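## Task

Take tube R5 out of RA and seat it fully in well B5 of RB. Take tube K1 out of RA and seat it fully in well A5 of RB. Take tube K7 out of RA and seat it fully in well B3 of RB. If a tube stays roughly one cap height too high in its RB well, pull it back up and inspect that well from directly above. If a flat object is lodged inside, seat the tube in any well of the red quarantine rack QR instead. Every tube not named here must end upright in its original well; moving it temporarily is allowed. Every rack must end near its starting spot and lie flat on the bench mat; moving it temporarily is allowed. Nothing counts as done if it stays in place only because the robot holds it. At the end, open the gripper and move the arm away (contact with DONE or its housing is fine), then press DONE, which ends the job. Do not press DONE while any required change is still wrong; that is worse than never pressing it.

## Robot and tools

Robot: one FANUC CRX-5iA arm with six revolute joints and a Robotiq 2F-140 two-finger gripper. There is only this one arm. Racks: RA grey (source), RB white (destination), QR red (quarantine). None are fastened down. At the start, row A of each rack is the row closest to the arm base, and column 1 is on the left when viewed from the base. There is a DONE button with a lamp above it; push it until the lamp lights. Loose objects may occasionally get a brief shove from outside.

Frame: the scene frame has its origin on the table top directly under the arm base, +z up, and +y to the left when looking along +x. The base itself may be slightly tilted. Each result gives end_effector_position (metres) and end_effector_quat_wxyz in this frame. This point is the pinch point midway between the closed finger pads. The reading can be off, more so at long reach. The fingers extend along the gripper's +z and close along its y axis. Closed fingertips reach about 33 mm past the pinch point; fully open, about 9 mm. As the fingers close, the tips travel about 24 mm further from the arm, so leave that clearance above any surface.

execute_actions takes {"actions": [...]} holding at most one item, plus an optional "pictures" boolean.
- Empty list: no command, just returns the state.
- Action: {"rows": [[9 numbers], ...], "steps": n}. Give 1 to 15 rows, and n from 1 to 15 (default 15). Each step lasts 1/30 s and uses one row; if there are fewer rows than steps, the last row repeats.
- Wait: {"steps": n} with n up to 300; it returns after n steps counted from the previous result, and your reply time is part of that count.
Each row is one flat list for the single arm, in this order: J1 waist, J2 shoulder, J3 elbow, J4 forearm roll, J5 wrist pitch, J6 wrist roll, then gripper position, gripper force_limit, gripper speed. The six joint values are absolute target angles in radians (same form as the Joint positions line), not offsets. Stated ranges: J1 -3.491 to 3.491, J2 -3.140 to 3.140, J3 -1.187 to 4.328, J4 -3.316 to 3.316, J5 -3.140 to 3.140, J6 -3.927 to 3.927. A call is rejected if some target exceeds its range by more than 0.010 rad and is further out than that joint's current angle; true ends may differ by up to 0.010 rad, and a target beyond the true end is clipped there (the result may then say "joint sent to its limit"; lack of this line proves nothing).
The last three numbers are each a scale from -1 to 1. position: +1 fully open (140 mm), about -0.8 is where the pads touch, -1 closes until blocked. force_limit: about 14 N at -1, 60 N at 0, 107 N at +1 (for parts up to 40 mm wide). speed: about 30 mm/s at -1, 140 at 0, 250 at +1.

Motion limits: joint targets move at most 2.62 rad/s (J1, J2), 3.14 (J3), 3.93 (J4 to J6), with 0.5 s to reach full speed, all joints finishing together. The target sent each step is kept within 0.805 rad (J1, J2), 0.966 (J3) or 1.21 (J4 to J6) of the measured angle, and if it would put the hand more than 70 mm from where it is, all targets are pulled back. Between calls, and while you think, the arm keeps heading for the last row sent until it nearly stops or a step is HELD; then only a new action moves it further. Fingers still in motion finish their motion.

Result lines: Joint positions and Joint velocities (rad, rad/s, column order); object_status for the gripper (0 moving, 1 blocked while opening, 2 blocked while closing, i.e. gripping, 3 reached target or pads met, thin items may still be held); position_measured in counts (3 fully open, 230 pads touching, not linear in mm); Flange force (external force on the gripper including held weight, noisy, "no reading" near singularities or at scene start); "joint command not followed" when the clearance check altered targets; HELD marks steps where your row was not fully sent; MOTOR HOT warns of heat, and OVER-TEMPERATURE FAULT means brakes engaged until cooled. To grip, send position -1 and confirm status 2. Stopped fingers hold until position changes by at least 0.01 or the object moves or slips. To squeeze harder, raise force_limit and toggle position between -1 and -0.98.

Faults: contact torque at a joint's load limit (147 N m for J1 to J3, 36.8 for J4 to J6, held weight included) or an outside force of 150 N anywhere on the arm, tool or load stops the arm for 10 s, drops the rest of the call and lets the arm yield. Avoid these, drops, slips, slams, hard impacts and strong pushes; never knock anything off the table, which ends the scene.

Cameras: cam_low is fixed (896x504), cam_wrist is a fisheye on the hand (504x504). zoom_image takes camera ("cam_low" or "cam_wrist") and region [x0, y0, x1, y1] in pixels of the latest full image, origin top-left, at most 504 by 504; it moves nothing. read_manual takes optional section "licences" and returns licence texts only. finished_scene takes scene (1 or 2), ends that scene irreversibly, reports success and begins the next scene.

Each tool is called after ">>>" by a JSON object that holds its "api" and its "payload", one argument or row to a line.

## Session

>>> {"api": "execute_actions", "payload": {
  "actions": []
}}

Scene clock: 0.00 s of 15600.00 s.
end_effector_position=(+0.3903, -0.2005, +0.2432) position_measured=3 object_status=3 end_effector_quat_wxyz=(-0.515, +0.702, +0.479, +0.115)
Joint positions: [-0.455  0.471  0.271 -0.47  -1.928 -3.025]
Joint velocities: [ 0.002  0.002  0.    -0.     0.    -0.   ]
Flange force (N, the push that the arm receives, along the gripper's own x y z axes): no reading
camera_calibration (this result's frames):
cam_wrist: T_world_to_cam=[[0.776698, 0.0324077, -0.629039, -0.136233], [-0.326779, -0.83303, -0.446404, 0.076055], [-0.538475, 0.552278, -0.636423, 0.666222], [0, 0, 0, 1]] pos_world=[0.489408, -0.300169, 0.372254]

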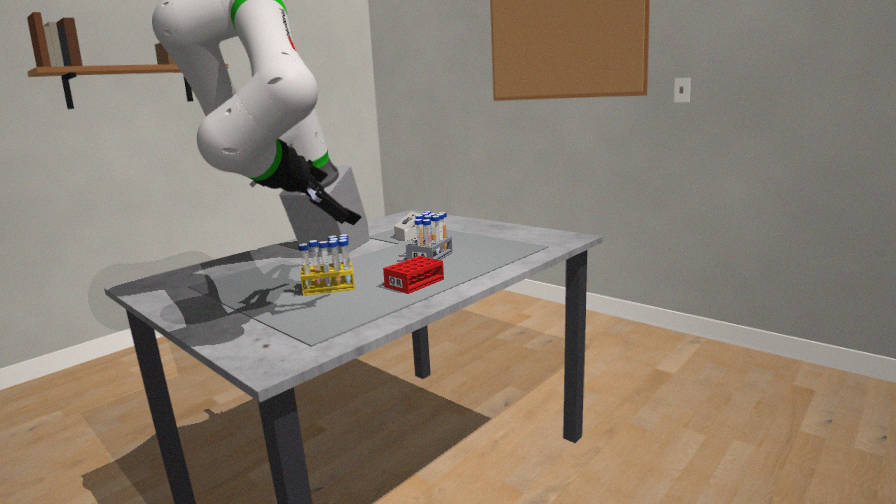

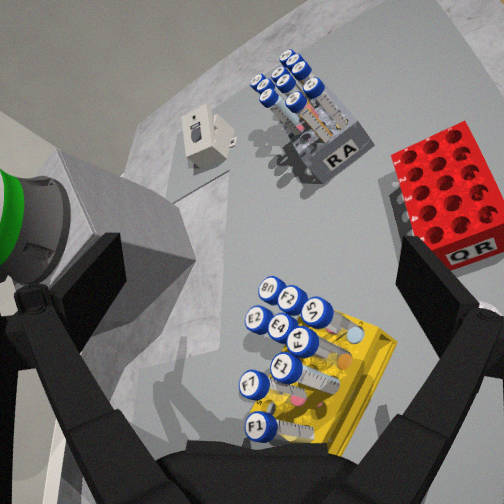

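>>> {"api": "execute_actions", "payload": {
  "actions": [
    {"rows":[[-0.455,0.0,0.1,-0.47,-1.928,-3.025,-0.5,-0.5,0]]}
  ],
  "pictures": false
}}

>>> {"api": "execute_actions", "payload": {
  "actions": [
    {"steps":20}
  ],
  "pictures": false
}}

>>> {"api": "execute_actions", "payload": {
  "actions": [
    {"rows":[[0.9751,0.1642,-0.3612,0.3609,-1.2514,0.5,-0.5,-0.5,0]]}
  ],
  "pictures": false
}}

>>> {"api": "execute_actions", "payload": {
  "actions": [
    {"steps":120}
  ]
}}

Scene clock: 14.10 s of 15600.00 s.
end_effector_position=(+0.3608, -0.2131, +0.3595) position_measured=104 object_status=0 end_effector_quat_wxyz=(-0.419, +0.729, +0.515, +0.167)
Joint positions: [-0.455  0.101  0.137 -0.47  -1.928 -3.025]
Joint velocities: [-0.    -0.89  -0.322 -0.001 -0.001 -0.   ]
Flange force (N, the push that the arm receives, along the gripper's own x y z axes): [6.2 -4.7 -3.8]
Steps of this call (steps 1 to 90: nothing new was sent; then 10.60 s passed at rest; steps 91 to 105: all 15 steps of this action). Readings (joint positions | what the end effector reports):
91: [-0.455 0.471 0.271 -0.470 -1.928 -3.025] | position_measured=3 object_status=0
92: [-0.455 0.469 0.270 -0.470 -1.928 -3.025] | position_measured=6 object_status=0
94: [-0.455 0.446 0.262 -0.470 -1.928 -3.025] | position_measured=21 object_status=0
98: [-0.455 0.334 0.221 -0.470 -1.928 -3.025] | position_measured=51 object_status=0
105: the state above

Scene clock: 14.77 s of 15600.00 s.
end_effector_position=(+0.3478, -0.2124, +0.3872) position_measured=192 object_status=3 end_effector_quat_wxyz=(-0.392, +0.735, +0.523, +0.181)
Joint positions: [-0.455  0.     0.1   -0.47  -1.928 -3.025]
Joint velocities: [ 0. -0.  0.  0. -0. -0.]
Flange force (N, the push that the arm receives, along the gripper's own x y z axes): [0.0 8.3 -2.7]
Steps of this call (steps 1 to 20: the robot went on to your last target). Readings (joint positions | what the end effector reports):
1: [-0.455 0.073 0.127 -0.470 -1.928 -3.025] | position_measured=112 object_status=0
2: [-0.455 0.049 0.118 -0.470 -1.928 -3.025] | position_measured=119 object_status=0
4: [-0.455 0.015 0.106 -0.470 -1.928 -3.025] | position_measured=135 object_status=0
8: [-0.455 0.001 0.100 -0.470 -1.928 -3.025] | position_measured=165 object_status=0
20: the state above

Scene clock: 15.27 s of 15600.00 s.
end_effector_position=(+0.3735, -0.1664, +0.2825) position_measured=192 object_status=3 end_effector_quat_wxyz=(-0.278, +0.424, +0.853, +0.126)
Joint positions: [-0.046  0.072 -0.1   -0.11  -1.635 -2.41 ]
Joint velocities: [ 1.2    0.161 -0.448  0.804  0.654  1.793]
Flange force (N, the push that the arm receives, along the gripper's own x y z axes): [-10.1 11.9 0.9]
Steps of this call (steps 1 to 15: all 15 steps of this action). Readings (joint positions | what the end effector reports):
1: [-0.455 0.000 0.100 -0.470 -1.928 -3.025] | position_measured=192 object_status=3
2: [-0.453 0.000 0.098 -0.467 -1.926 -3.021] | position_measured=192 object_status=3
4: [-0.431 0.005 0.086 -0.444 -1.907 -2.987] | position_measured=192 object_status=3
8: [-0.318 0.028 0.022 -0.330 -1.814 -2.818] | position_measured=192 object_status=3
15: the state above

Scene clock: 19.27 s of 15600.00 s.
end_effector_position=(+0.4476, +0.1429, +0.2994) position_measured=192 object_status=3 end_effector_quat_wxyz=(-0.000, +1.000, -0.003, -0.000)
Joint positions: [ 0.975  0.164 -0.361  0.361 -1.251  0.5  ]
Joint velocities: [ 0.  0.  0. -0.  0. -0.]
Flange force (N, the push that the arm receives, along the gripper's own x y z axes): [2.0 -6.5 -0.6]
Steps of this call (steps 1 to 60: the robot went on to your last target; steps 61 to 120: nothing new was sent). Readings (joint positions | what the end effector reports):
1: [-0.005 0.077 -0.114 -0.084 -1.614 -2.350] | position_measured=192 object_status=3
2: [0.035 0.082 -0.128 -0.059 -1.593 -2.290] | position_measured=192 object_status=3
4: [0.113 0.090 -0.153 -0.015 -1.557 -2.172] | position_measured=192 object_status=3
8: [0.260 0.104 -0.192 0.056 -1.500 -1.951] | position_measured=192 object_status=3
120: the state above
The arm was judged still, so your last target was given up. Only a new action makes it travel on or press farther. Fingers that are still opening or closing keep moving.
camera_calibration (this result's frames):
cam_wrist: T_world_to_cam=[[-0.000987448, -0.998795, -0.0490606, 0.1653], [-0.92184, -0.0181052, 0.387148, 0.30631], [-0.38757, 0.0456083, -0.920711, 0.633226], [0, 0, 0, 1]] pos_world=[0.527951, 0.141766, 0.472541]

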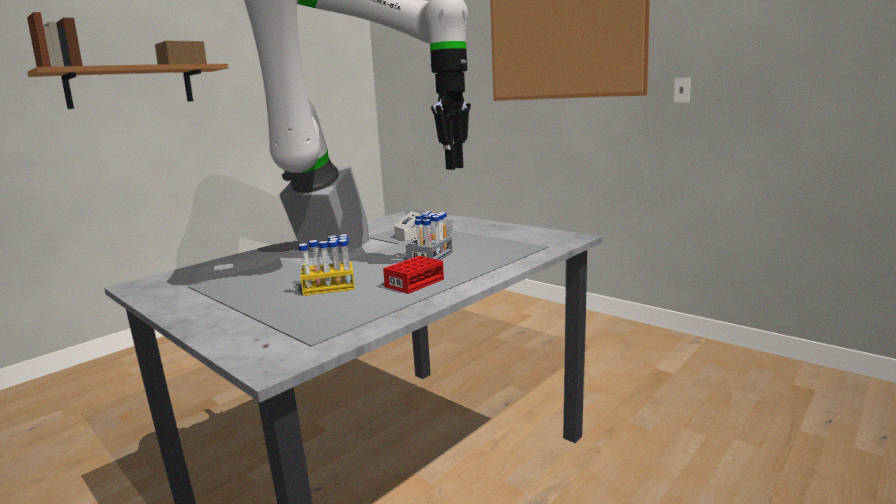

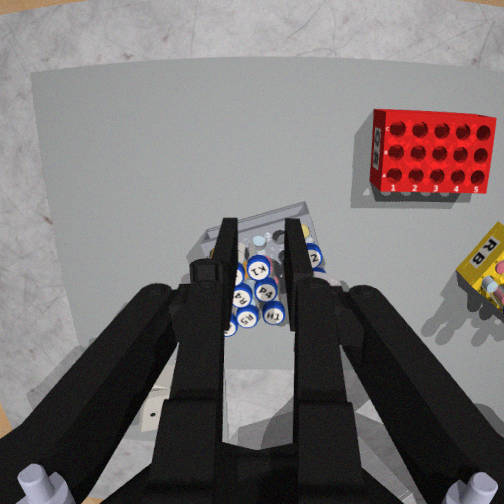

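>>> {"api": "execute_actions", "payload": {
  "actions": [
    {"rows":[[0.9751,0.1642,-0.3612,0.3609,-1.2514,-2.64,-0.5,-0.5,0]]}
  ],
  "pictures": false
}}

>>> {"api": "execute_actions", "payload": {
  "actions": [
    {"steps":50}
  ]
}}

Scene clock: 28.77 s of 15600.00 s.
end_effector_position=(+0.4476, +0.1429, +0.2994) position_measured=192 object_status=3 end_effector_quat_wxyz=(-0.000, +0.911, -0.413, -0.000)
Joint positions: [ 0.975  0.164 -0.361  0.361 -1.251 -0.344]
Joint velocities: [ 0.001 -0.    -0.001 -0.001  0.    -3.526]
Flange force (N, the push that the arm receives, along the gripper's own x y z axes): [-3.9 -5.4 0.1]
Steps of this call (steps 1 to 90: nothing new was sent; then 6.00 s passed at rest; steps 91 to 105: all 15 steps of this action). Readings (joint positions | what the end effector reports):
91: [0.975 0.164 -0.361 0.361 -1.251 0.500] | position_measured=192 object_status=3
92: [0.975 0.164 -0.361 0.361 -1.251 0.496] | position_measured=192 object_status=3
94: [0.975 0.164 -0.361 0.361 -1.251 0.462] | position_measured=192 object_status=3
98: [0.975 0.164 -0.361 0.361 -1.251 0.291] | position_measured=192 object_status=3
105: the state above

Scene clock: 30.43 s of 15600.00 s.
end_effector_position=(+0.4476, +0.1429, +0.2994) position_measured=192 object_status=3 end_effector_quat_wxyz=(-0.000, +0.003, +1.000, +0.000)
Joint positions: [ 0.975  0.164 -0.361  0.361 -1.251 -2.64 ]
Joint velocities: [-0.001 -0.001  0.001  0.     0.     0.   ]
Flange force (N, the push that the arm receives, along the gripper's own x y z axes): [-3.0 6.5 -0.7]
Steps of this call (steps 1 to 45: the robot went on to your last target; steps 46 to 50: nothing new was sent). Readings (joint positions | what the end effector reports):
1: [0.975 0.164 -0.361 0.361 -1.251 -0.464] | position_measured=192 object_status=3
2: [0.975 0.164 -0.361 0.361 -1.251 -0.582] | position_measured=192 object_status=3
4: [0.975 0.164 -0.361 0.361 -1.251 -0.818] | position_measured=192 object_status=3
8: [0.975 0.164 -0.361 0.361 -1.251 -1.287] | position_measured=192 object_status=3
50: the state above
The arm was judged still, so your last target was given up. Only a new action makes it travel on or press farther. Fingers that are still opening or closing keep moving.
camera_calibration (this result's frames):
cam_wrist: T_world_to_cam=[[-0.000610165, 0.998844, -0.0480572, -0.120616], [0.921867, 0.0191843, 0.387031, -0.524309], [0.387506, -0.0440662, -0.920813, 0.299112], [0, 0, 0, 1]] pos_world=[0.367362, 0.143716, 0.472554]

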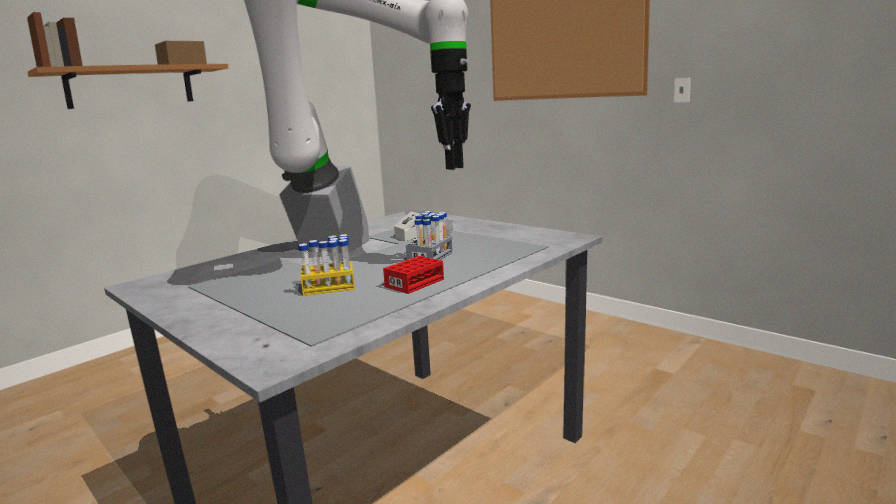

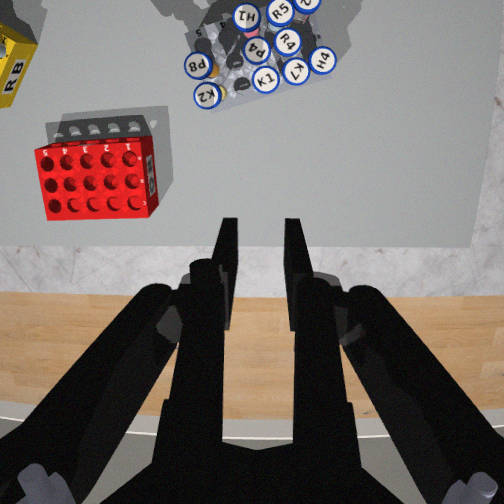

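>>> {"api": "execute_actions", "payload": {
  "actions": [
    {"rows":[[1.126,0.007,-0.549,0.3257,-1.266,-3.25,-0.5,-0.5,0]]}
  ],
  "pictures": false
}}

>>> {"api": "execute_actions", "payload": {
  "actions": [
    {"steps":20}
  ]
}}

Scene clock: 65.43 s of 15600.00 s.
end_effector_position=(+0.3701, +0.1357, +0.3000) position_measured=192 object_status=3 end_effector_quat_wxyz=(-0.000, +0.221, +0.975, +0.000)
Joint positions: [ 1.117  0.017 -0.537  0.328 -1.265 -3.211]
Joint velocities: [ 0.185 -0.192 -0.23  -0.042 -0.018 -0.744]
Flange force (N, the push that the arm receives, along the gripper's own x y z axes): [7.6 -1.4 -3.1]
Steps of this call (steps 1 to 90: nothing new was sent; then 31.50 s passed at rest; steps 91 to 105: all 15 steps of this action). Readings (joint positions | what the end effector reports):
91: [0.975 0.164 -0.361 0.361 -1.251 -2.640] | position_measured=192 object_status=3
92: [0.976 0.163 -0.363 0.361 -1.251 -2.644] | position_measured=192 object_status=3
94: [0.984 0.155 -0.373 0.359 -1.252 -2.678] | position_measured=192 object_status=3
98: [1.027 0.110 -0.426 0.349 -1.256 -2.849] | position_measured=192 object_status=3
105: the state above

Scene clock: 66.10 s of 15600.00 s.
end_effector_position=(+0.3651, +0.1346, +0.2995) position_measured=192 object_status=3 end_effector_quat_wxyz=(-0.000, +0.236, +0.972, +0.000)
Joint positions: [ 1.126  0.007 -0.549  0.326 -1.266 -3.25 ]
Joint velocities: [-0.001  0.     0.001  0.    -0.     0.   ]
Flange force (N, the push that the arm receives, along the gripper's own x y z axes): [2.7 6.3 -0.9]
Steps of this call (steps 1 to 20: the robot went on to your last target). Readings (joint positions | what the end effector reports):
1: [1.122 0.012 -0.544 0.327 -1.266 -3.232] | position_measured=192 object_status=3
2: [1.125 0.008 -0.547 0.326 -1.266 -3.245] | position_measured=192 object_status=3
4: [1.126 0.007 -0.549 0.326 -1.266 -3.249] | position_measured=192 object_status=3
8: [1.126 0.007 -0.549 0.326 -1.266 -3.250] | position_measured=192 object_status=3
20: the state above
camera_calibration (this result's frames):
cam_wrist: T_world_to_cam=[[0.452911, 0.890266, -0.0479388, -0.263419], [0.830186, -0.401521, 0.386747, -0.357941], [0.325059, -0.21496, -0.920939, 0.376694], [0, 0, 0, 1]] pos_world=[0.294015, 0.171767, 0.472717]

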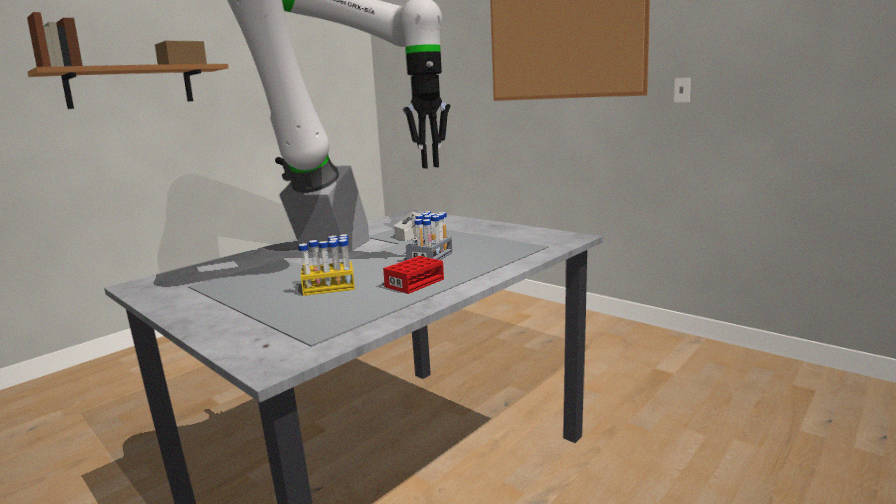

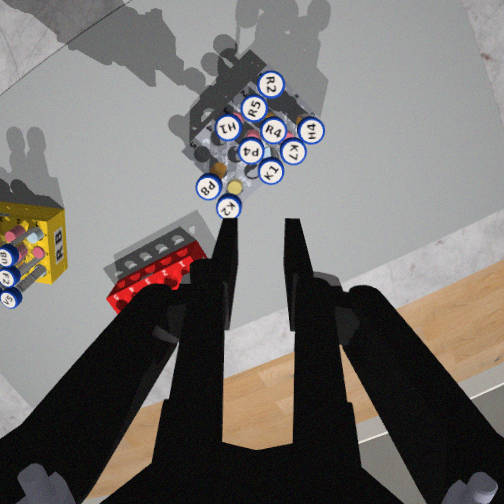

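>>> {"api": "execute_actions", "payload": {
  "actions": [
    {"rows":[[1.011,0.1819,-0.7303,0.4318,-0.904,-3.307,-0.5,-0.5,0]]}
  ],
  "pictures": false
}}

>>> {"api": "execute_actions", "payload": {
  "actions": [
    {"steps":25}
  ]
}}

Scene clock: 85.83 s of 15600.00 s.
end_effector_position=(+0.3652, +0.1385, +0.1714) position_measured=192 object_status=3 end_effector_quat_wxyz=(+0.000, +0.236, +0.972, -0.000)
Joint positions: [ 1.013  0.179 -0.727  0.43  -0.91  -3.306]
Joint velocities: [-0.059  0.087 -0.091  0.054  0.182 -0.028]
Flange force (N, the push that the arm receives, along the gripper's own x y z axes): [2.5 15.2 19.0]
Steps of this call (steps 1 to 15: the robot went on to your last target; steps 16 to 90: nothing new was sent; then 16.23 s passed at rest; steps 91 to 105: all 15 steps of this action). Readings (joint positions | what the end effector reports):
91: [1.126 0.007 -0.549 0.326 -1.266 -3.250] | position_measured=192 object_status=3
92: [1.125 0.009 -0.551 0.326 -1.262 -3.251] | position_measured=192 object_status=3
94: [1.115 0.025 -0.568 0.336 -1.228 -3.256] | position_measured=192 object_status=3
98: [1.070 0.093 -0.639 0.378 -1.088 -3.278] | position_measured=192 object_status=3
105: the state above

Scene clock: 86.67 s of 15600.00 s.
end_effector_position=(+0.3648, +0.1385, +0.1694) position_measured=192 object_status=3 end_effector_quat_wxyz=(-0.000, +0.235, +0.972, +0.000)
Joint positions: [ 1.011  0.182 -0.73   0.432 -0.904 -3.307]
Joint velocities: [-0.     0.002  0.    -0.    -0.001  0.   ]
Flange force (N, the push that the arm receives, along the gripper's own x y z axes): [1.9 6.2 1.5]
Steps of this call (steps 1 to 15: the robot went on to your last target; steps 16 to 25: nothing new was sent). Readings (joint positions | what the end effector reports):
1: [1.012 0.181 -0.729 0.431 -0.906 -3.307] | position_measured=192 object_status=3
2: [1.011 0.181 -0.730 0.432 -0.905 -3.307] | position_measured=192 object_status=3
4: [1.011 0.182 -0.730 0.432 -0.904 -3.307] | position_measured=192 object_status=3
8: [1.011 0.182 -0.730 0.432 -0.904 -3.307] | position_measured=192 object_status=3
25: the state above
The arm was judged still, so your last target was given up. Only a new action makes it travel on or press farther. Fingers that are still opening or closing keep moving.
camera_calibration (this result's frames):
cam_wrist: T_world_to_cam=[[0.45174, 0.890843, -0.0482708, -0.272595], [0.83072, -0.40029, 0.386874, -0.306169], [0.325322, -0.214866, -0.920868, 0.257674], [0, 0, 0, 1]] pos_world=[0.293656, 0.175649, 0.342575]

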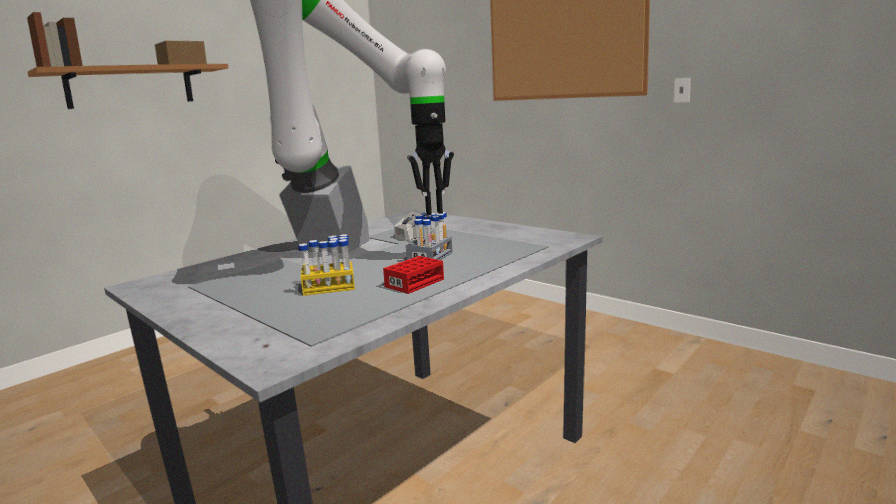

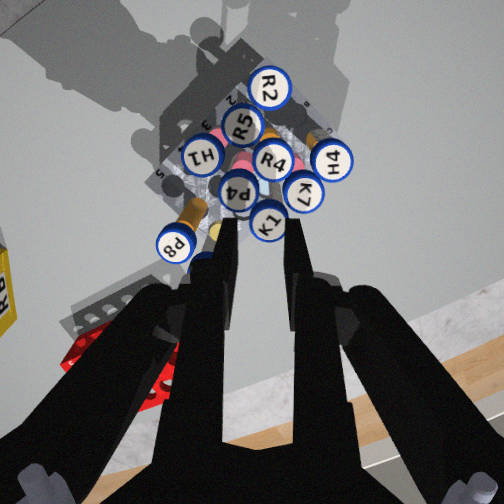

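>>> {"api": "execute_actions", "payload": {
  "actions": [
    {"rows":[[1.0155,0.201,-0.729,0.4365,-0.889,-3.318,-0.5,-0.5,0]]}
  ]
}}

Scene clock: 98.90 s of 15600.00 s.
end_effector_position=(+0.3642, +0.1442, +0.1645) position_measured=192 object_status=3 end_effector_quat_wxyz=(+0.000, +0.234, +0.972, +0.000)
Joint positions: [ 1.015  0.201 -0.729  0.436 -0.889 -3.318]
Joint velocities: [ 0.002  0.004 -0.     0.     0.    -0.   ]
Flange force (N, the push that the arm receives, along the gripper's own x y z axes): [2.0 7.9 1.0]
Steps of this call (steps 1 to 90: nothing new was sent; then 8.73 s passed at rest; steps 91 to 105: all 15 steps of this action). Readings (joint positions | what the end effector reports):
91: [1.011 0.182 -0.730 0.432 -0.904 -3.307] | position_measured=192 object_status=3
92: [1.011 0.184 -0.730 0.432 -0.902 -3.308] | position_measured=192 object_status=3
94: [1.013 0.195 -0.730 0.435 -0.894 -3.315] | position_measured=192 object_status=3
98: [1.015 0.200 -0.729 0.436 -0.889 -3.318] | position_measured=192 object_status=3
105: the state above
camera_calibration (this result's frames):
cam_wrist: T_world_to_cam=[[0.450058, 0.891695, -0.0482478, -0.27713], [0.831393, -0.398677, 0.387095, -0.302008], [0.325935, -0.214328, -0.920777, 0.25433], [0, 0, 0, 1]] pos_world=[0.292917, 0.181222, 0.337716]

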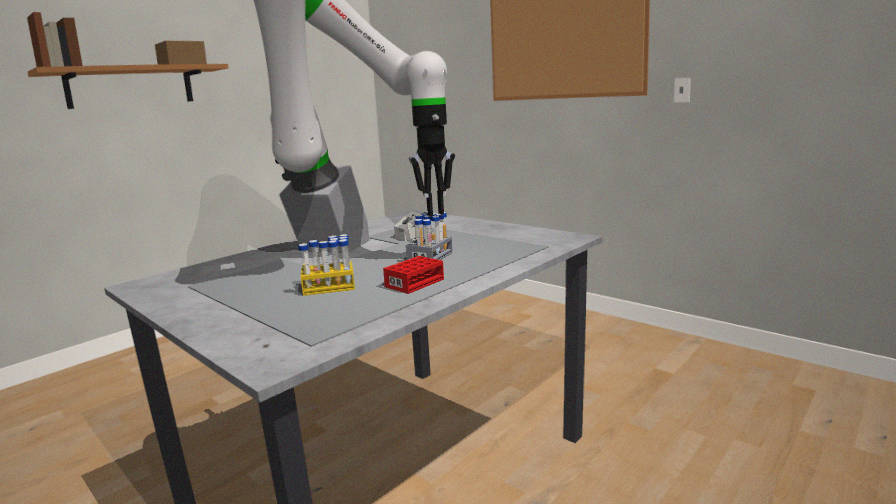

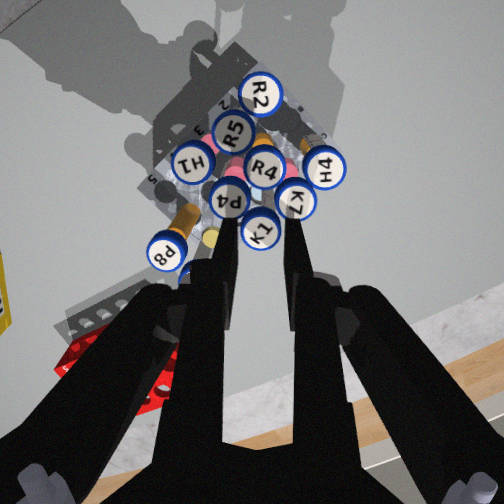

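>>> {"api": "execute_actions", "payload": {
  "actions": [
    {"rows":[[1.0053,0.2105,-0.7284,0.4398,-0.880,-3.312,-0.5,-0.5,0]]}
  ],
  "pictures": false
}}

>>> {"api": "execute_actions", "payload": {
  "actions": [
    {"rows":[[1.0023,0.2156,-0.7317,0.443,-0.8715,-3.314,-0.5,-0.5,0]]}
  ]
}}

Scene clock: 109.23 s of 15600.00 s.
end_effector_position=(+0.3656, +0.1433, +0.1604) position_measured=192 object_status=3 end_effector_quat_wxyz=(-0.001, +0.234, +0.972, -0.001)
Joint positions: [ 1.005  0.21  -0.728  0.44  -0.88  -3.312]
Joint velocities: [-0.     0.001  0.     0.    -0.     0.001]
Flange force (N, the push that the arm receives, along the gripper's own x y z axes): [1.9 8.1 1.2]
Steps of this call (steps 1 to 15: the robot went on to your last target; steps 16 to 90: nothing new was sent; then 6.83 s passed at rest; steps 91 to 105: all 15 steps of this action). Readings (joint positions | what the end effector reports):
91: [1.016 0.201 -0.729 0.437 -0.889 -3.318] | position_measured=192 object_status=3
92: [1.014 0.203 -0.729 0.437 -0.887 -3.317] | position_measured=192 object_status=3
94: [1.009 0.208 -0.729 0.439 -0.882 -3.314] | position_measured=192 object_status=3
98: [1.006 0.210 -0.728 0.440 -0.880 -3.312] | position_measured=192 object_status=3
105: the state above

Scene clock: 109.73 s of 15600.00 s.
end_effector_position=(+0.3654, +0.1433, +0.1575) position_measured=192 object_status=3 end_effector_quat_wxyz=(-0.002, +0.234, +0.972, -0.000)
Joint positions: [ 1.002  0.216 -0.732  0.443 -0.872 -3.314]
Joint velocities: [ 0.     0.002 -0.    -0.     0.    -0.   ]
Flange force (N, the push that the arm receives, along the gripper's own x y z axes): [-0.9 4.7 -45.3]
Steps of this call (steps 1 to 15: all 15 steps of this action). Readings (joint positions | what the end effector reports):
1: [1.005 0.211 -0.728 0.440 -0.880 -3.312] | position_measured=192 object_status=3
2: [1.005 0.212 -0.729 0.441 -0.878 -3.312] | position_measured=192 object_status=3
4: [1.003 0.214 -0.731 0.442 -0.874 -3.313] | position_measured=192 object_status=3
8: [1.002 0.215 -0.731 0.443 -0.872 -3.314] | position_measured=192 object_status=3
15: the state above
camera_calibration (this result's frames):
cam_wrist: T_world_to_cam=[[0.448296, 0.892478, -0.0501281, -0.276372], [0.833437, -0.397051, 0.38436, -0.301166], [0.32313, -0.214086, -0.921821, 0.248369], [0, 0, 0, 1]] pos_world=[0.294644, 0.18025, 0.330854]

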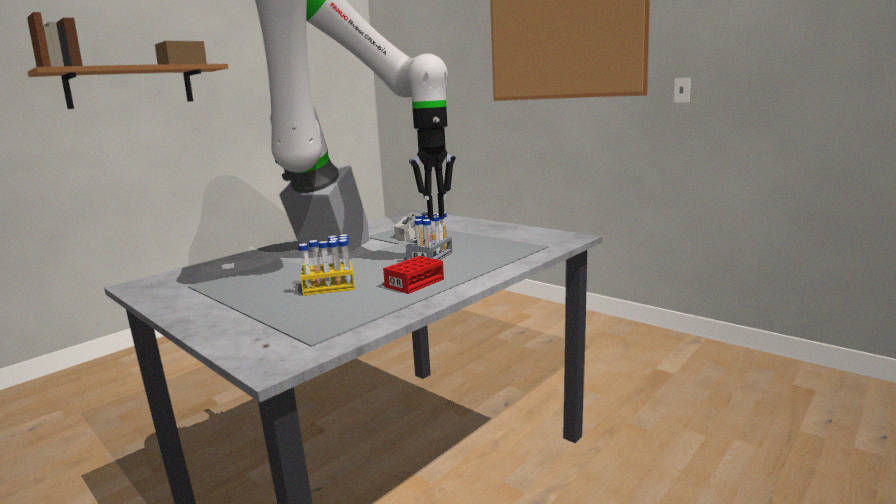

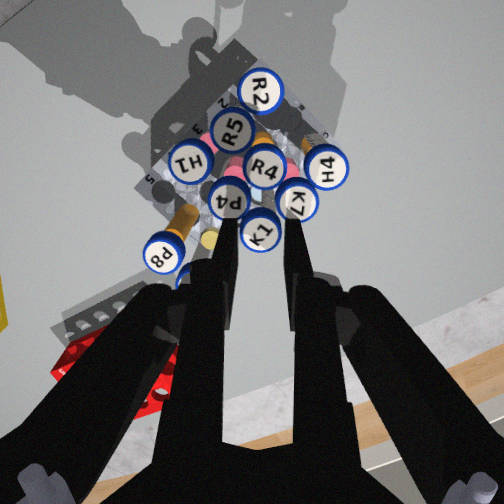

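>>> {"api": "execute_actions", "payload": {
  "actions": [
    {"rows":[[1.0053,0.2105,-0.7284,0.4398,-0.880,-3.312,-0.5,-0.5,0],[1.0053,0.2105,-0.7284,0.4398,-0.880,-3.312,-0.5,-0.5,0],[1.0053,0.2105,-0.7284,0.4398,-0.880,-3.312,-0.5,-0.5,0],[1.0053,0.2105,-0.7284,0.4398,-0.880,-3.312,-0.5,-0.5,0],[1.0053,0.2105,-0.7284,0.4398,-0.880,-3.312,-0.5,-0.5,0],[1.0053,0.2105,-0.7284,0.4398,-0.880,-3.312,-0.5,-0.5,0],[0.9893,0.219,-0.7184,0.446,-0.878,-3.297,-0.5,-0.5,0]]}
  ]
}}

Scene clock: 122.80 s of 15600.00 s.
end_effector_position=(+0.3717, +0.1418, +0.1590) position_measured=192 object_status=3 end_effector_quat_wxyz=(-0.001, +0.232, +0.973, -0.001)
Joint positions: [ 0.99   0.219 -0.719  0.446 -0.878 -3.297]
Joint velocities: [-0.004  0.001  0.002  0.003  0.001  0.004]
Flange force (N, the push that the arm receives, along the gripper's own x y z axes): [0.2 9.3 1.1]
Steps of this call (steps 1 to 15: the robot went on to your last target; steps 16 to 90: nothing new was sent; then 9.57 s passed at rest; steps 91 to 105: all 15 steps of this action). Readings (joint positions | what the end effector reports):
91: [1.002 0.216 -0.732 0.443 -0.871 -3.314] | position_measured=192 object_status=3
92: [1.003 0.215 -0.731 0.442 -0.873 -3.314] | position_measured=192 object_status=3
94: [1.004 0.212 -0.730 0.440 -0.878 -3.313] | position_measured=192 object_status=3
98: [1.003 0.212 -0.727 0.440 -0.880 -3.310] | position_measured=192 object_status=3
105: the state above
camera_calibration (this result's frames):
cam_wrist: T_world_to_cam=[[0.445216, 0.893979, -0.0508409, -0.276761], [0.834497, -0.393667, 0.385541, -0.308741], [0.324651, -0.214076, -0.921289, 0.246809], [0, 0, 0, 1]] pos_world=[0.300735, 0.178713, 0.332344]

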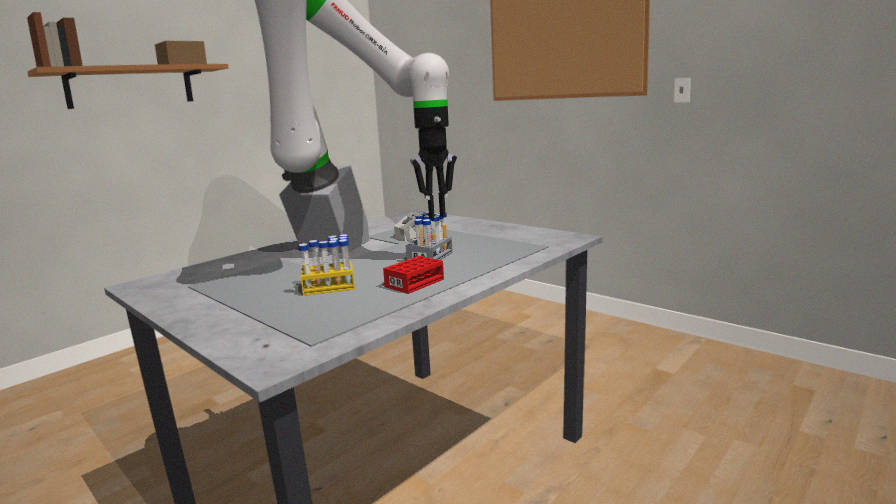

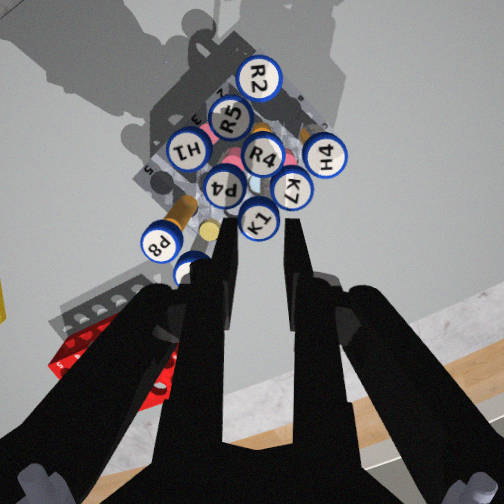

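>>> {"api": "execute_actions", "payload": {
  "actions": [
    {"rows":[[0.9863,0.222,-0.7245,0.4485,-0.8695,-3.299,-0.5,-0.5,0]]}
  ],
  "pictures": false
}}

>>> {"api": "execute_actions", "payload": {
  "actions": [
    {"rows":[[0.9823,0.2288,-0.7289,0.453,-0.858,-3.301,-0.5,-0.5,0]]}
  ],
  "pictures": false
}}

>>> {"api": "execute_actions", "payload": {
  "actions": [
    {"rows":[[0.993,0.2245,-0.7345,0.449,-0.859,-3.311,-0.5,-0.5,0]]}
  ]
}}

Scene clock: 139.83 s of 15600.00 s.
end_effector_position=(+0.3706, +0.1408, +0.1558) position_measured=192 object_status=3 end_effector_quat_wxyz=(-0.002, +0.232, +0.973, -0.001)
Joint positions: [ 0.986  0.222 -0.724  0.448 -0.87  -3.299]
Joint velocities: [-0. -0. -0. -0.  0.  0.]
Flange force (N, the push that the arm receives, along the gripper's own x y z axes): [2.8 7.1 1.5]
Steps of this call (steps 1 to 15: the robot went on to your last target; steps 16 to 90: nothing new was sent; then 13.53 s passed at rest; steps 91 to 105: all 15 steps of this action). Readings (joint positions | what the end effector reports):
91: [0.989 0.219 -0.718 0.446 -0.878 -3.297] | position_measured=192 object_status=3
92: [0.989 0.220 -0.720 0.447 -0.876 -3.297] | position_measured=192 object_status=3
94: [0.987 0.221 -0.723 0.448 -0.872 -3.298] | position_measured=192 object_status=3
98: [0.986 0.222 -0.724 0.448 -0.870 -3.299] | position_measured=192 object_status=3
105: the state above

Scene clock: 140.33 s of 15600.00 s.
end_effector_position=(+0.3702, +0.1409, +0.1518) position_measured=192 object_status=3 end_effector_quat_wxyz=(-0.002, +0.232, +0.973, -0.001)
Joint positions: [ 0.982  0.229 -0.729  0.453 -0.858 -3.301]
Joint velocities: [-0.001 -0.001  0.    -0.    -0.     0.001]
Flange force (N, the push that the arm receives, along the gripper's own x y z axes): [2.1 8.0 0.9]
Steps of this call (steps 1 to 15: all 15 steps of this action). Readings (joint positions | what the end effector reports):
1: [0.986 0.222 -0.725 0.449 -0.869 -3.299] | position_measured=192 object_status=3
2: [0.985 0.224 -0.725 0.450 -0.867 -3.299] | position_measured=192 object_status=3
4: [0.983 0.227 -0.728 0.452 -0.861 -3.301] | position_measured=192 object_status=3
8: [0.982 0.229 -0.729 0.453 -0.858 -3.301] | position_measured=192 object_status=3
15: the state above

Scene clock: 140.83 s of 15600.00 s.
end_effector_position=(+0.3663, +0.1423, +0.1526) position_measured=192 object_status=3 end_effector_quat_wxyz=(-0.002, +0.233, +0.973, -0.001)
Joint positions: [ 0.993  0.225 -0.734  0.449 -0.859 -3.311]
Joint velocities: [ 0.    -0.001 -0.001  0.    -0.     0.   ]
Flange force (N, the push that the arm receives, along the gripper's own x y z axes): [2.3 6.9 1.2]
Steps of this call (steps 1 to 15: all 15 steps of this action). Readings (joint positions | what the end effector reports):
1: [0.982 0.229 -0.729 0.453 -0.858 -3.301] | position_measured=192 object_status=3
2: [0.984 0.228 -0.730 0.453 -0.858 -3.303] | position_measured=192 object_status=3
4: [0.990 0.226 -0.733 0.451 -0.858 -3.308] | position_measured=192 object_status=3
8: [0.992 0.225 -0.734 0.449 -0.859 -3.311] | position_measured=192 object_status=3
15: the state above
camera_calibration (this result's frames):
cam_wrist: T_world_to_cam=[[0.446486, 0.893345, -0.0508451, -0.275502], [0.834815, -0.395432, 0.383036, -0.301022], [0.322078, -0.213466, -0.922333, 0.243797], [0, 0, 0, 1]] pos_world=[0.295784, 0.179128, 0.326157]

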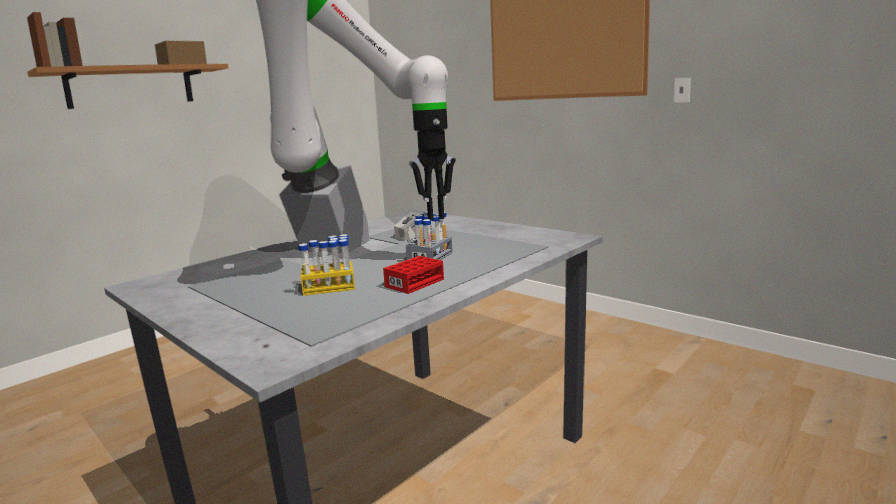

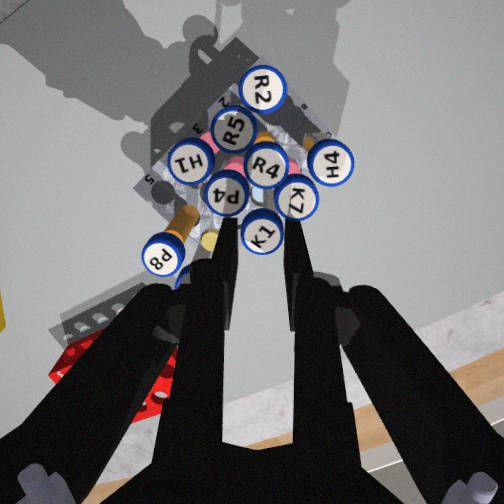

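>>> {"api": "execute_actions", "payload": {
  "actions": [
    {"rows":[[0.993,0.2245,-0.7345,0.449,-0.859,-3.311,-1,-0.5,-0.5]]}
  ],
  "pictures": false
}}

>>> {"api": "execute_actions", "payload": {
  "actions": [
    {"rows":[[1.0155,0.192,-0.716,0.429,-0.914,-3.303,-1,-0.5,-0.5]]}
  ]
}}

>>> {"api": "execute_actions", "payload": {
  "actions": [
    {"rows":[[1.075,0.098,-0.644,0.372,-1.088,-3.28,-1,-0.5,-0.5]]}
  ],
  "pictures": false
}}

>>> {"api": "execute_actions", "payload": {
  "actions": [
    {"rows":[[1.135,0.02,-0.535,0.3257,-1.266,-3.25,-1,-0.5,-0.5]]}
  ],
  "pictures": false
}}

>>> {"api": "execute_actions", "payload": {
  "actions": [
    {"rows":[[0.755,-0.41,-0.72,0.381,-1.379,2.3,-1,-0.5,-0.5]]}
  ],
  "pictures": false
}}

>>> {"api": "execute_actions", "payload": {
  "actions": [
    {"steps":90}
  ]
}}

Scene clock: 161.13 s of 15600.00 s.
end_effector_position=(+0.3663, +0.1424, +0.1527) position_measured=200 object_status=2 end_effector_quat_wxyz=(-0.002, +0.233, +0.973, -0.001)
Joint positions: [ 0.993  0.224 -0.734  0.449 -0.859 -3.311]
Joint velocities: [-0.     0.002  0.    -0.     0.     0.   ]
Flange force (N, the push that the arm receives, along the gripper's own x y z axes): [2.3 7.2 -2.1]
Steps of this call (steps 1 to 15: the robot went on to your last target; steps 16 to 90: nothing new was sent; then 16.80 s passed at rest; steps 91 to 105: all 15 steps of this action). Readings (joint positions | what the end effector reports):
91: [0.993 0.224 -0.734 0.449 -0.859 -3.311] | position_measured=192 object_status=0
92: [0.993 0.224 -0.735 0.449 -0.859 -3.311] | position_measured=193 object_status=0
94: [0.993 0.224 -0.735 0.449 -0.859 -3.311] | position_measured=200 object_status=0
98: [0.993 0.224 -0.735 0.449 -0.859 -3.311] | position_measured=200 object_status=0
105: the state above

Scene clock: 161.63 s of 15600.00 s.
end_effector_position=(+0.3665, +0.1419, +0.1712) position_measured=200 object_status=2 end_effector_quat_wxyz=(-0.000, +0.233, +0.972, -0.002)
Joint positions: [ 1.015  0.192 -0.716  0.429 -0.914 -3.303]
Joint velocities: [ 0.002  0.    -0.    -0.     0.     0.001]
Flange force (N, the push that the arm receives, along the gripper's own x y z axes): [2.0 7.6 1.5]
Steps of this call (steps 1 to 15: all 15 steps of this action). Readings (joint positions | what the end effector reports):
1: [0.993 0.224 -0.735 0.449 -0.859 -3.311] | position_measured=200 object_status=2
2: [0.995 0.222 -0.734 0.447 -0.863 -3.311] | position_measured=200 object_status=2
4: [1.005 0.206 -0.724 0.438 -0.890 -3.307] | position_measured=200 object_status=2
8: [1.015 0.193 -0.717 0.430 -0.912 -3.303] | position_measured=200 object_status=2
15: the state above
camera_calibration (this result's frames):
cam_wrist: T_world_to_cam=[[0.447158, 0.89287, -0.0532284, -0.274023], [0.833284, -0.39421, 0.387604, -0.308834], [0.325097, -0.217675, -0.920288, 0.259944], [0, 0, 0, 1]] pos_world=[0.295371, 0.179505, 0.344343]

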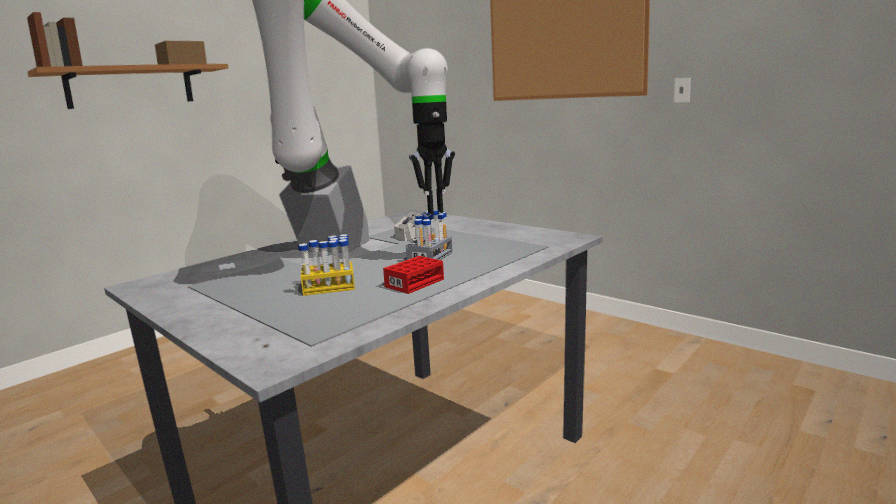

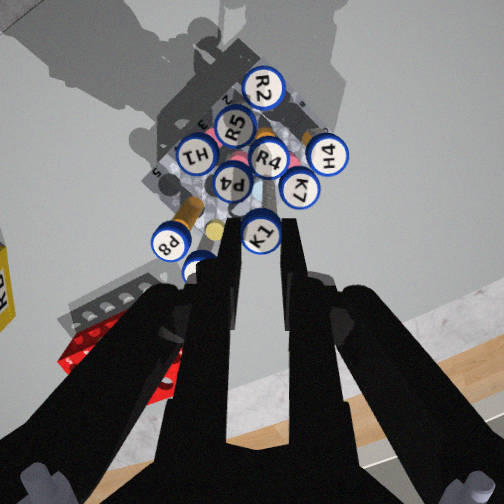

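Scene clock: 162.13 s of 15600.00 s.
end_effector_position=(+0.3658, +0.1391, +0.2312) position_measured=200 object_status=2 end_effector_quat_wxyz=(+0.001, +0.236, +0.972, -0.005)
Joint positions: [ 1.075  0.098 -0.644  0.372 -1.088 -3.28 ]
Joint velocities: [ 0.001 -0.003  0.001 -0.    -0.002 -0.   ]
Flange force (N, the push that the arm receives, along the gripper's own x y z axes): [1.3 9.8 1.0]
Steps of this call (steps 1 to 15: all 15 steps of this action). Readings (joint positions | what the end effector reports):
1: [1.016 0.192 -0.716 0.429 -0.914 -3.303] | position_measured=200 object_status=2
2: [1.017 0.190 -0.714 0.427 -0.919 -3.302] | position_measured=200 object_status=2
4: [1.028 0.172 -0.700 0.416 -0.952 -3.298] | position_measured=200 object_status=2
8: [1.067 0.110 -0.653 0.380 -1.065 -3.283] | position_measured=200 object_status=2
15: the state above

Scene clock: 162.63 s of 15600.00 s.
end_effector_position=(+0.3667, +0.1424, +0.3023) position_measured=200 object_status=2 end_effector_quat_wxyz=(+0.001, +0.232, +0.973, +0.002)
Joint positions: [ 1.135  0.02  -0.535  0.326 -1.266 -3.25 ]
Joint velocities: [ 0.001 -0.001  0.002 -0.001 -0.003  0.   ]
Flange force (N, the push that the arm receives, along the gripper's own x y z axes): [2.5 4.4 -2.0]
Steps of this call (steps 1 to 15: all 15 steps of this action). Readings (joint positions | what the end effector reports):
1: [1.075 0.098 -0.644 0.372 -1.088 -3.280] | position_measured=200 object_status=2
2: [1.076 0.096 -0.642 0.371 -1.093 -3.279] | position_measured=200 object_status=2
4: [1.088 0.081 -0.621 0.362 -1.126 -3.274] | position_measured=200 object_status=2
8: [1.127 0.031 -0.550 0.332 -1.241 -3.254] | position_measured=200 object_status=2
15: the state above

Scene clock: 163.13 s of 15600.00 s.
end_effector_position=(+0.3760, +0.0337, +0.3039) position_measured=200 object_status=2 end_effector_quat_wxyz=(-0.001, +0.001, +1.000, +0.004)
Joint positions: [ 0.959 -0.178 -0.621  0.351 -1.318 -2.591]
Joint velocities: [-0.427 -0.483 -0.207  0.062 -0.126  2.131]
Flange force (N, the push that the arm receives, along the gripper's own x y z axes): [-4.7 8.2 -2.0]
Steps of this call (steps 1 to 15: all 15 steps of this action). Readings (joint positions | what the end effector reports):
1: [1.135 0.020 -0.535 0.326 -1.266 -3.250] | position_measured=200 object_status=2
2: [1.134 0.018 -0.536 0.326 -1.266 -3.246] | position_measured=200 object_status=2
4: [1.123 0.007 -0.541 0.327 -1.270 -3.212] | position_measured=200 object_status=2
8: [1.069 -0.054 -0.568 0.335 -1.286 -3.041] | position_measured=200 object_status=2
15: the state above

Scene clock: 166.13 s of 15600.00 s.
end_effector_position=(+0.3519, -0.0856, +0.2985) position_measured=200 object_status=2 end_effector_quat_wxyz=(-0.000, +0.725, +0.688, +0.000)
Joint positions: [ 0.755 -0.41  -0.72   0.381 -1.379  2.3  ]
Joint velocities: [ 0.001  0.     0.    -0.001 -0.    -0.001]
Flange force (N, the push that the arm receives, along the gripper's own x y z axes): [5.2 1.3 -2.2]
Steps of this call (steps 1 to 75: the robot went on to your last target; steps 76 to 90: nothing new was sent). Readings (joint positions | what the end effector reports):
1: [0.945 -0.194 -0.628 0.353 -1.322 -2.518] | position_measured=200 object_status=2
2: [0.931 -0.210 -0.634 0.355 -1.327 -2.440] | position_measured=200 object_status=2
4: [0.904 -0.241 -0.648 0.359 -1.335 -2.275] | position_measured=200 object_status=2
8: [0.854 -0.297 -0.672 0.367 -1.349 -1.889] | position_measured=200 object_status=2
90: the state above
The arm was judged still, so your last target was given up. Only a new action makes it travel on or press farther. Fingers that are still opening or closing keep moving.
camera_calibration (this result's frames):
cam_wrist: T_world_to_cam=[[0.997752, -0.0460267, -0.0487065, -0.333078], [-0.0236617, -0.921971, 0.386535, -0.179049], [-0.0626969, -0.384513, -0.920988, 0.454703], [0, 0, 0, 1]] pos_world=[0.356601, -0.0055689, 0.471762]

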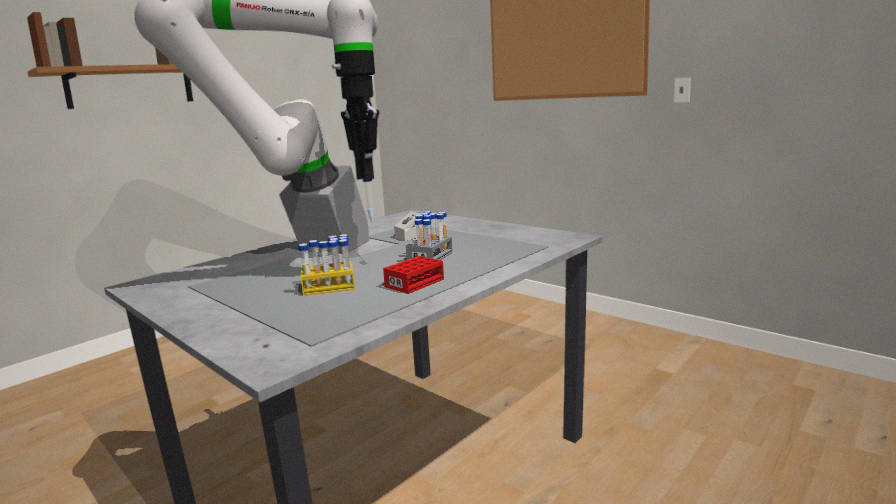

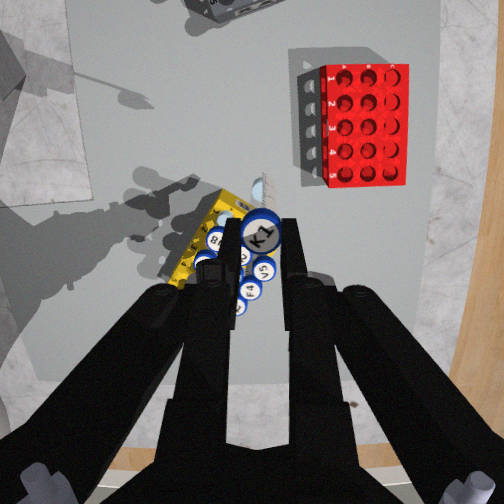

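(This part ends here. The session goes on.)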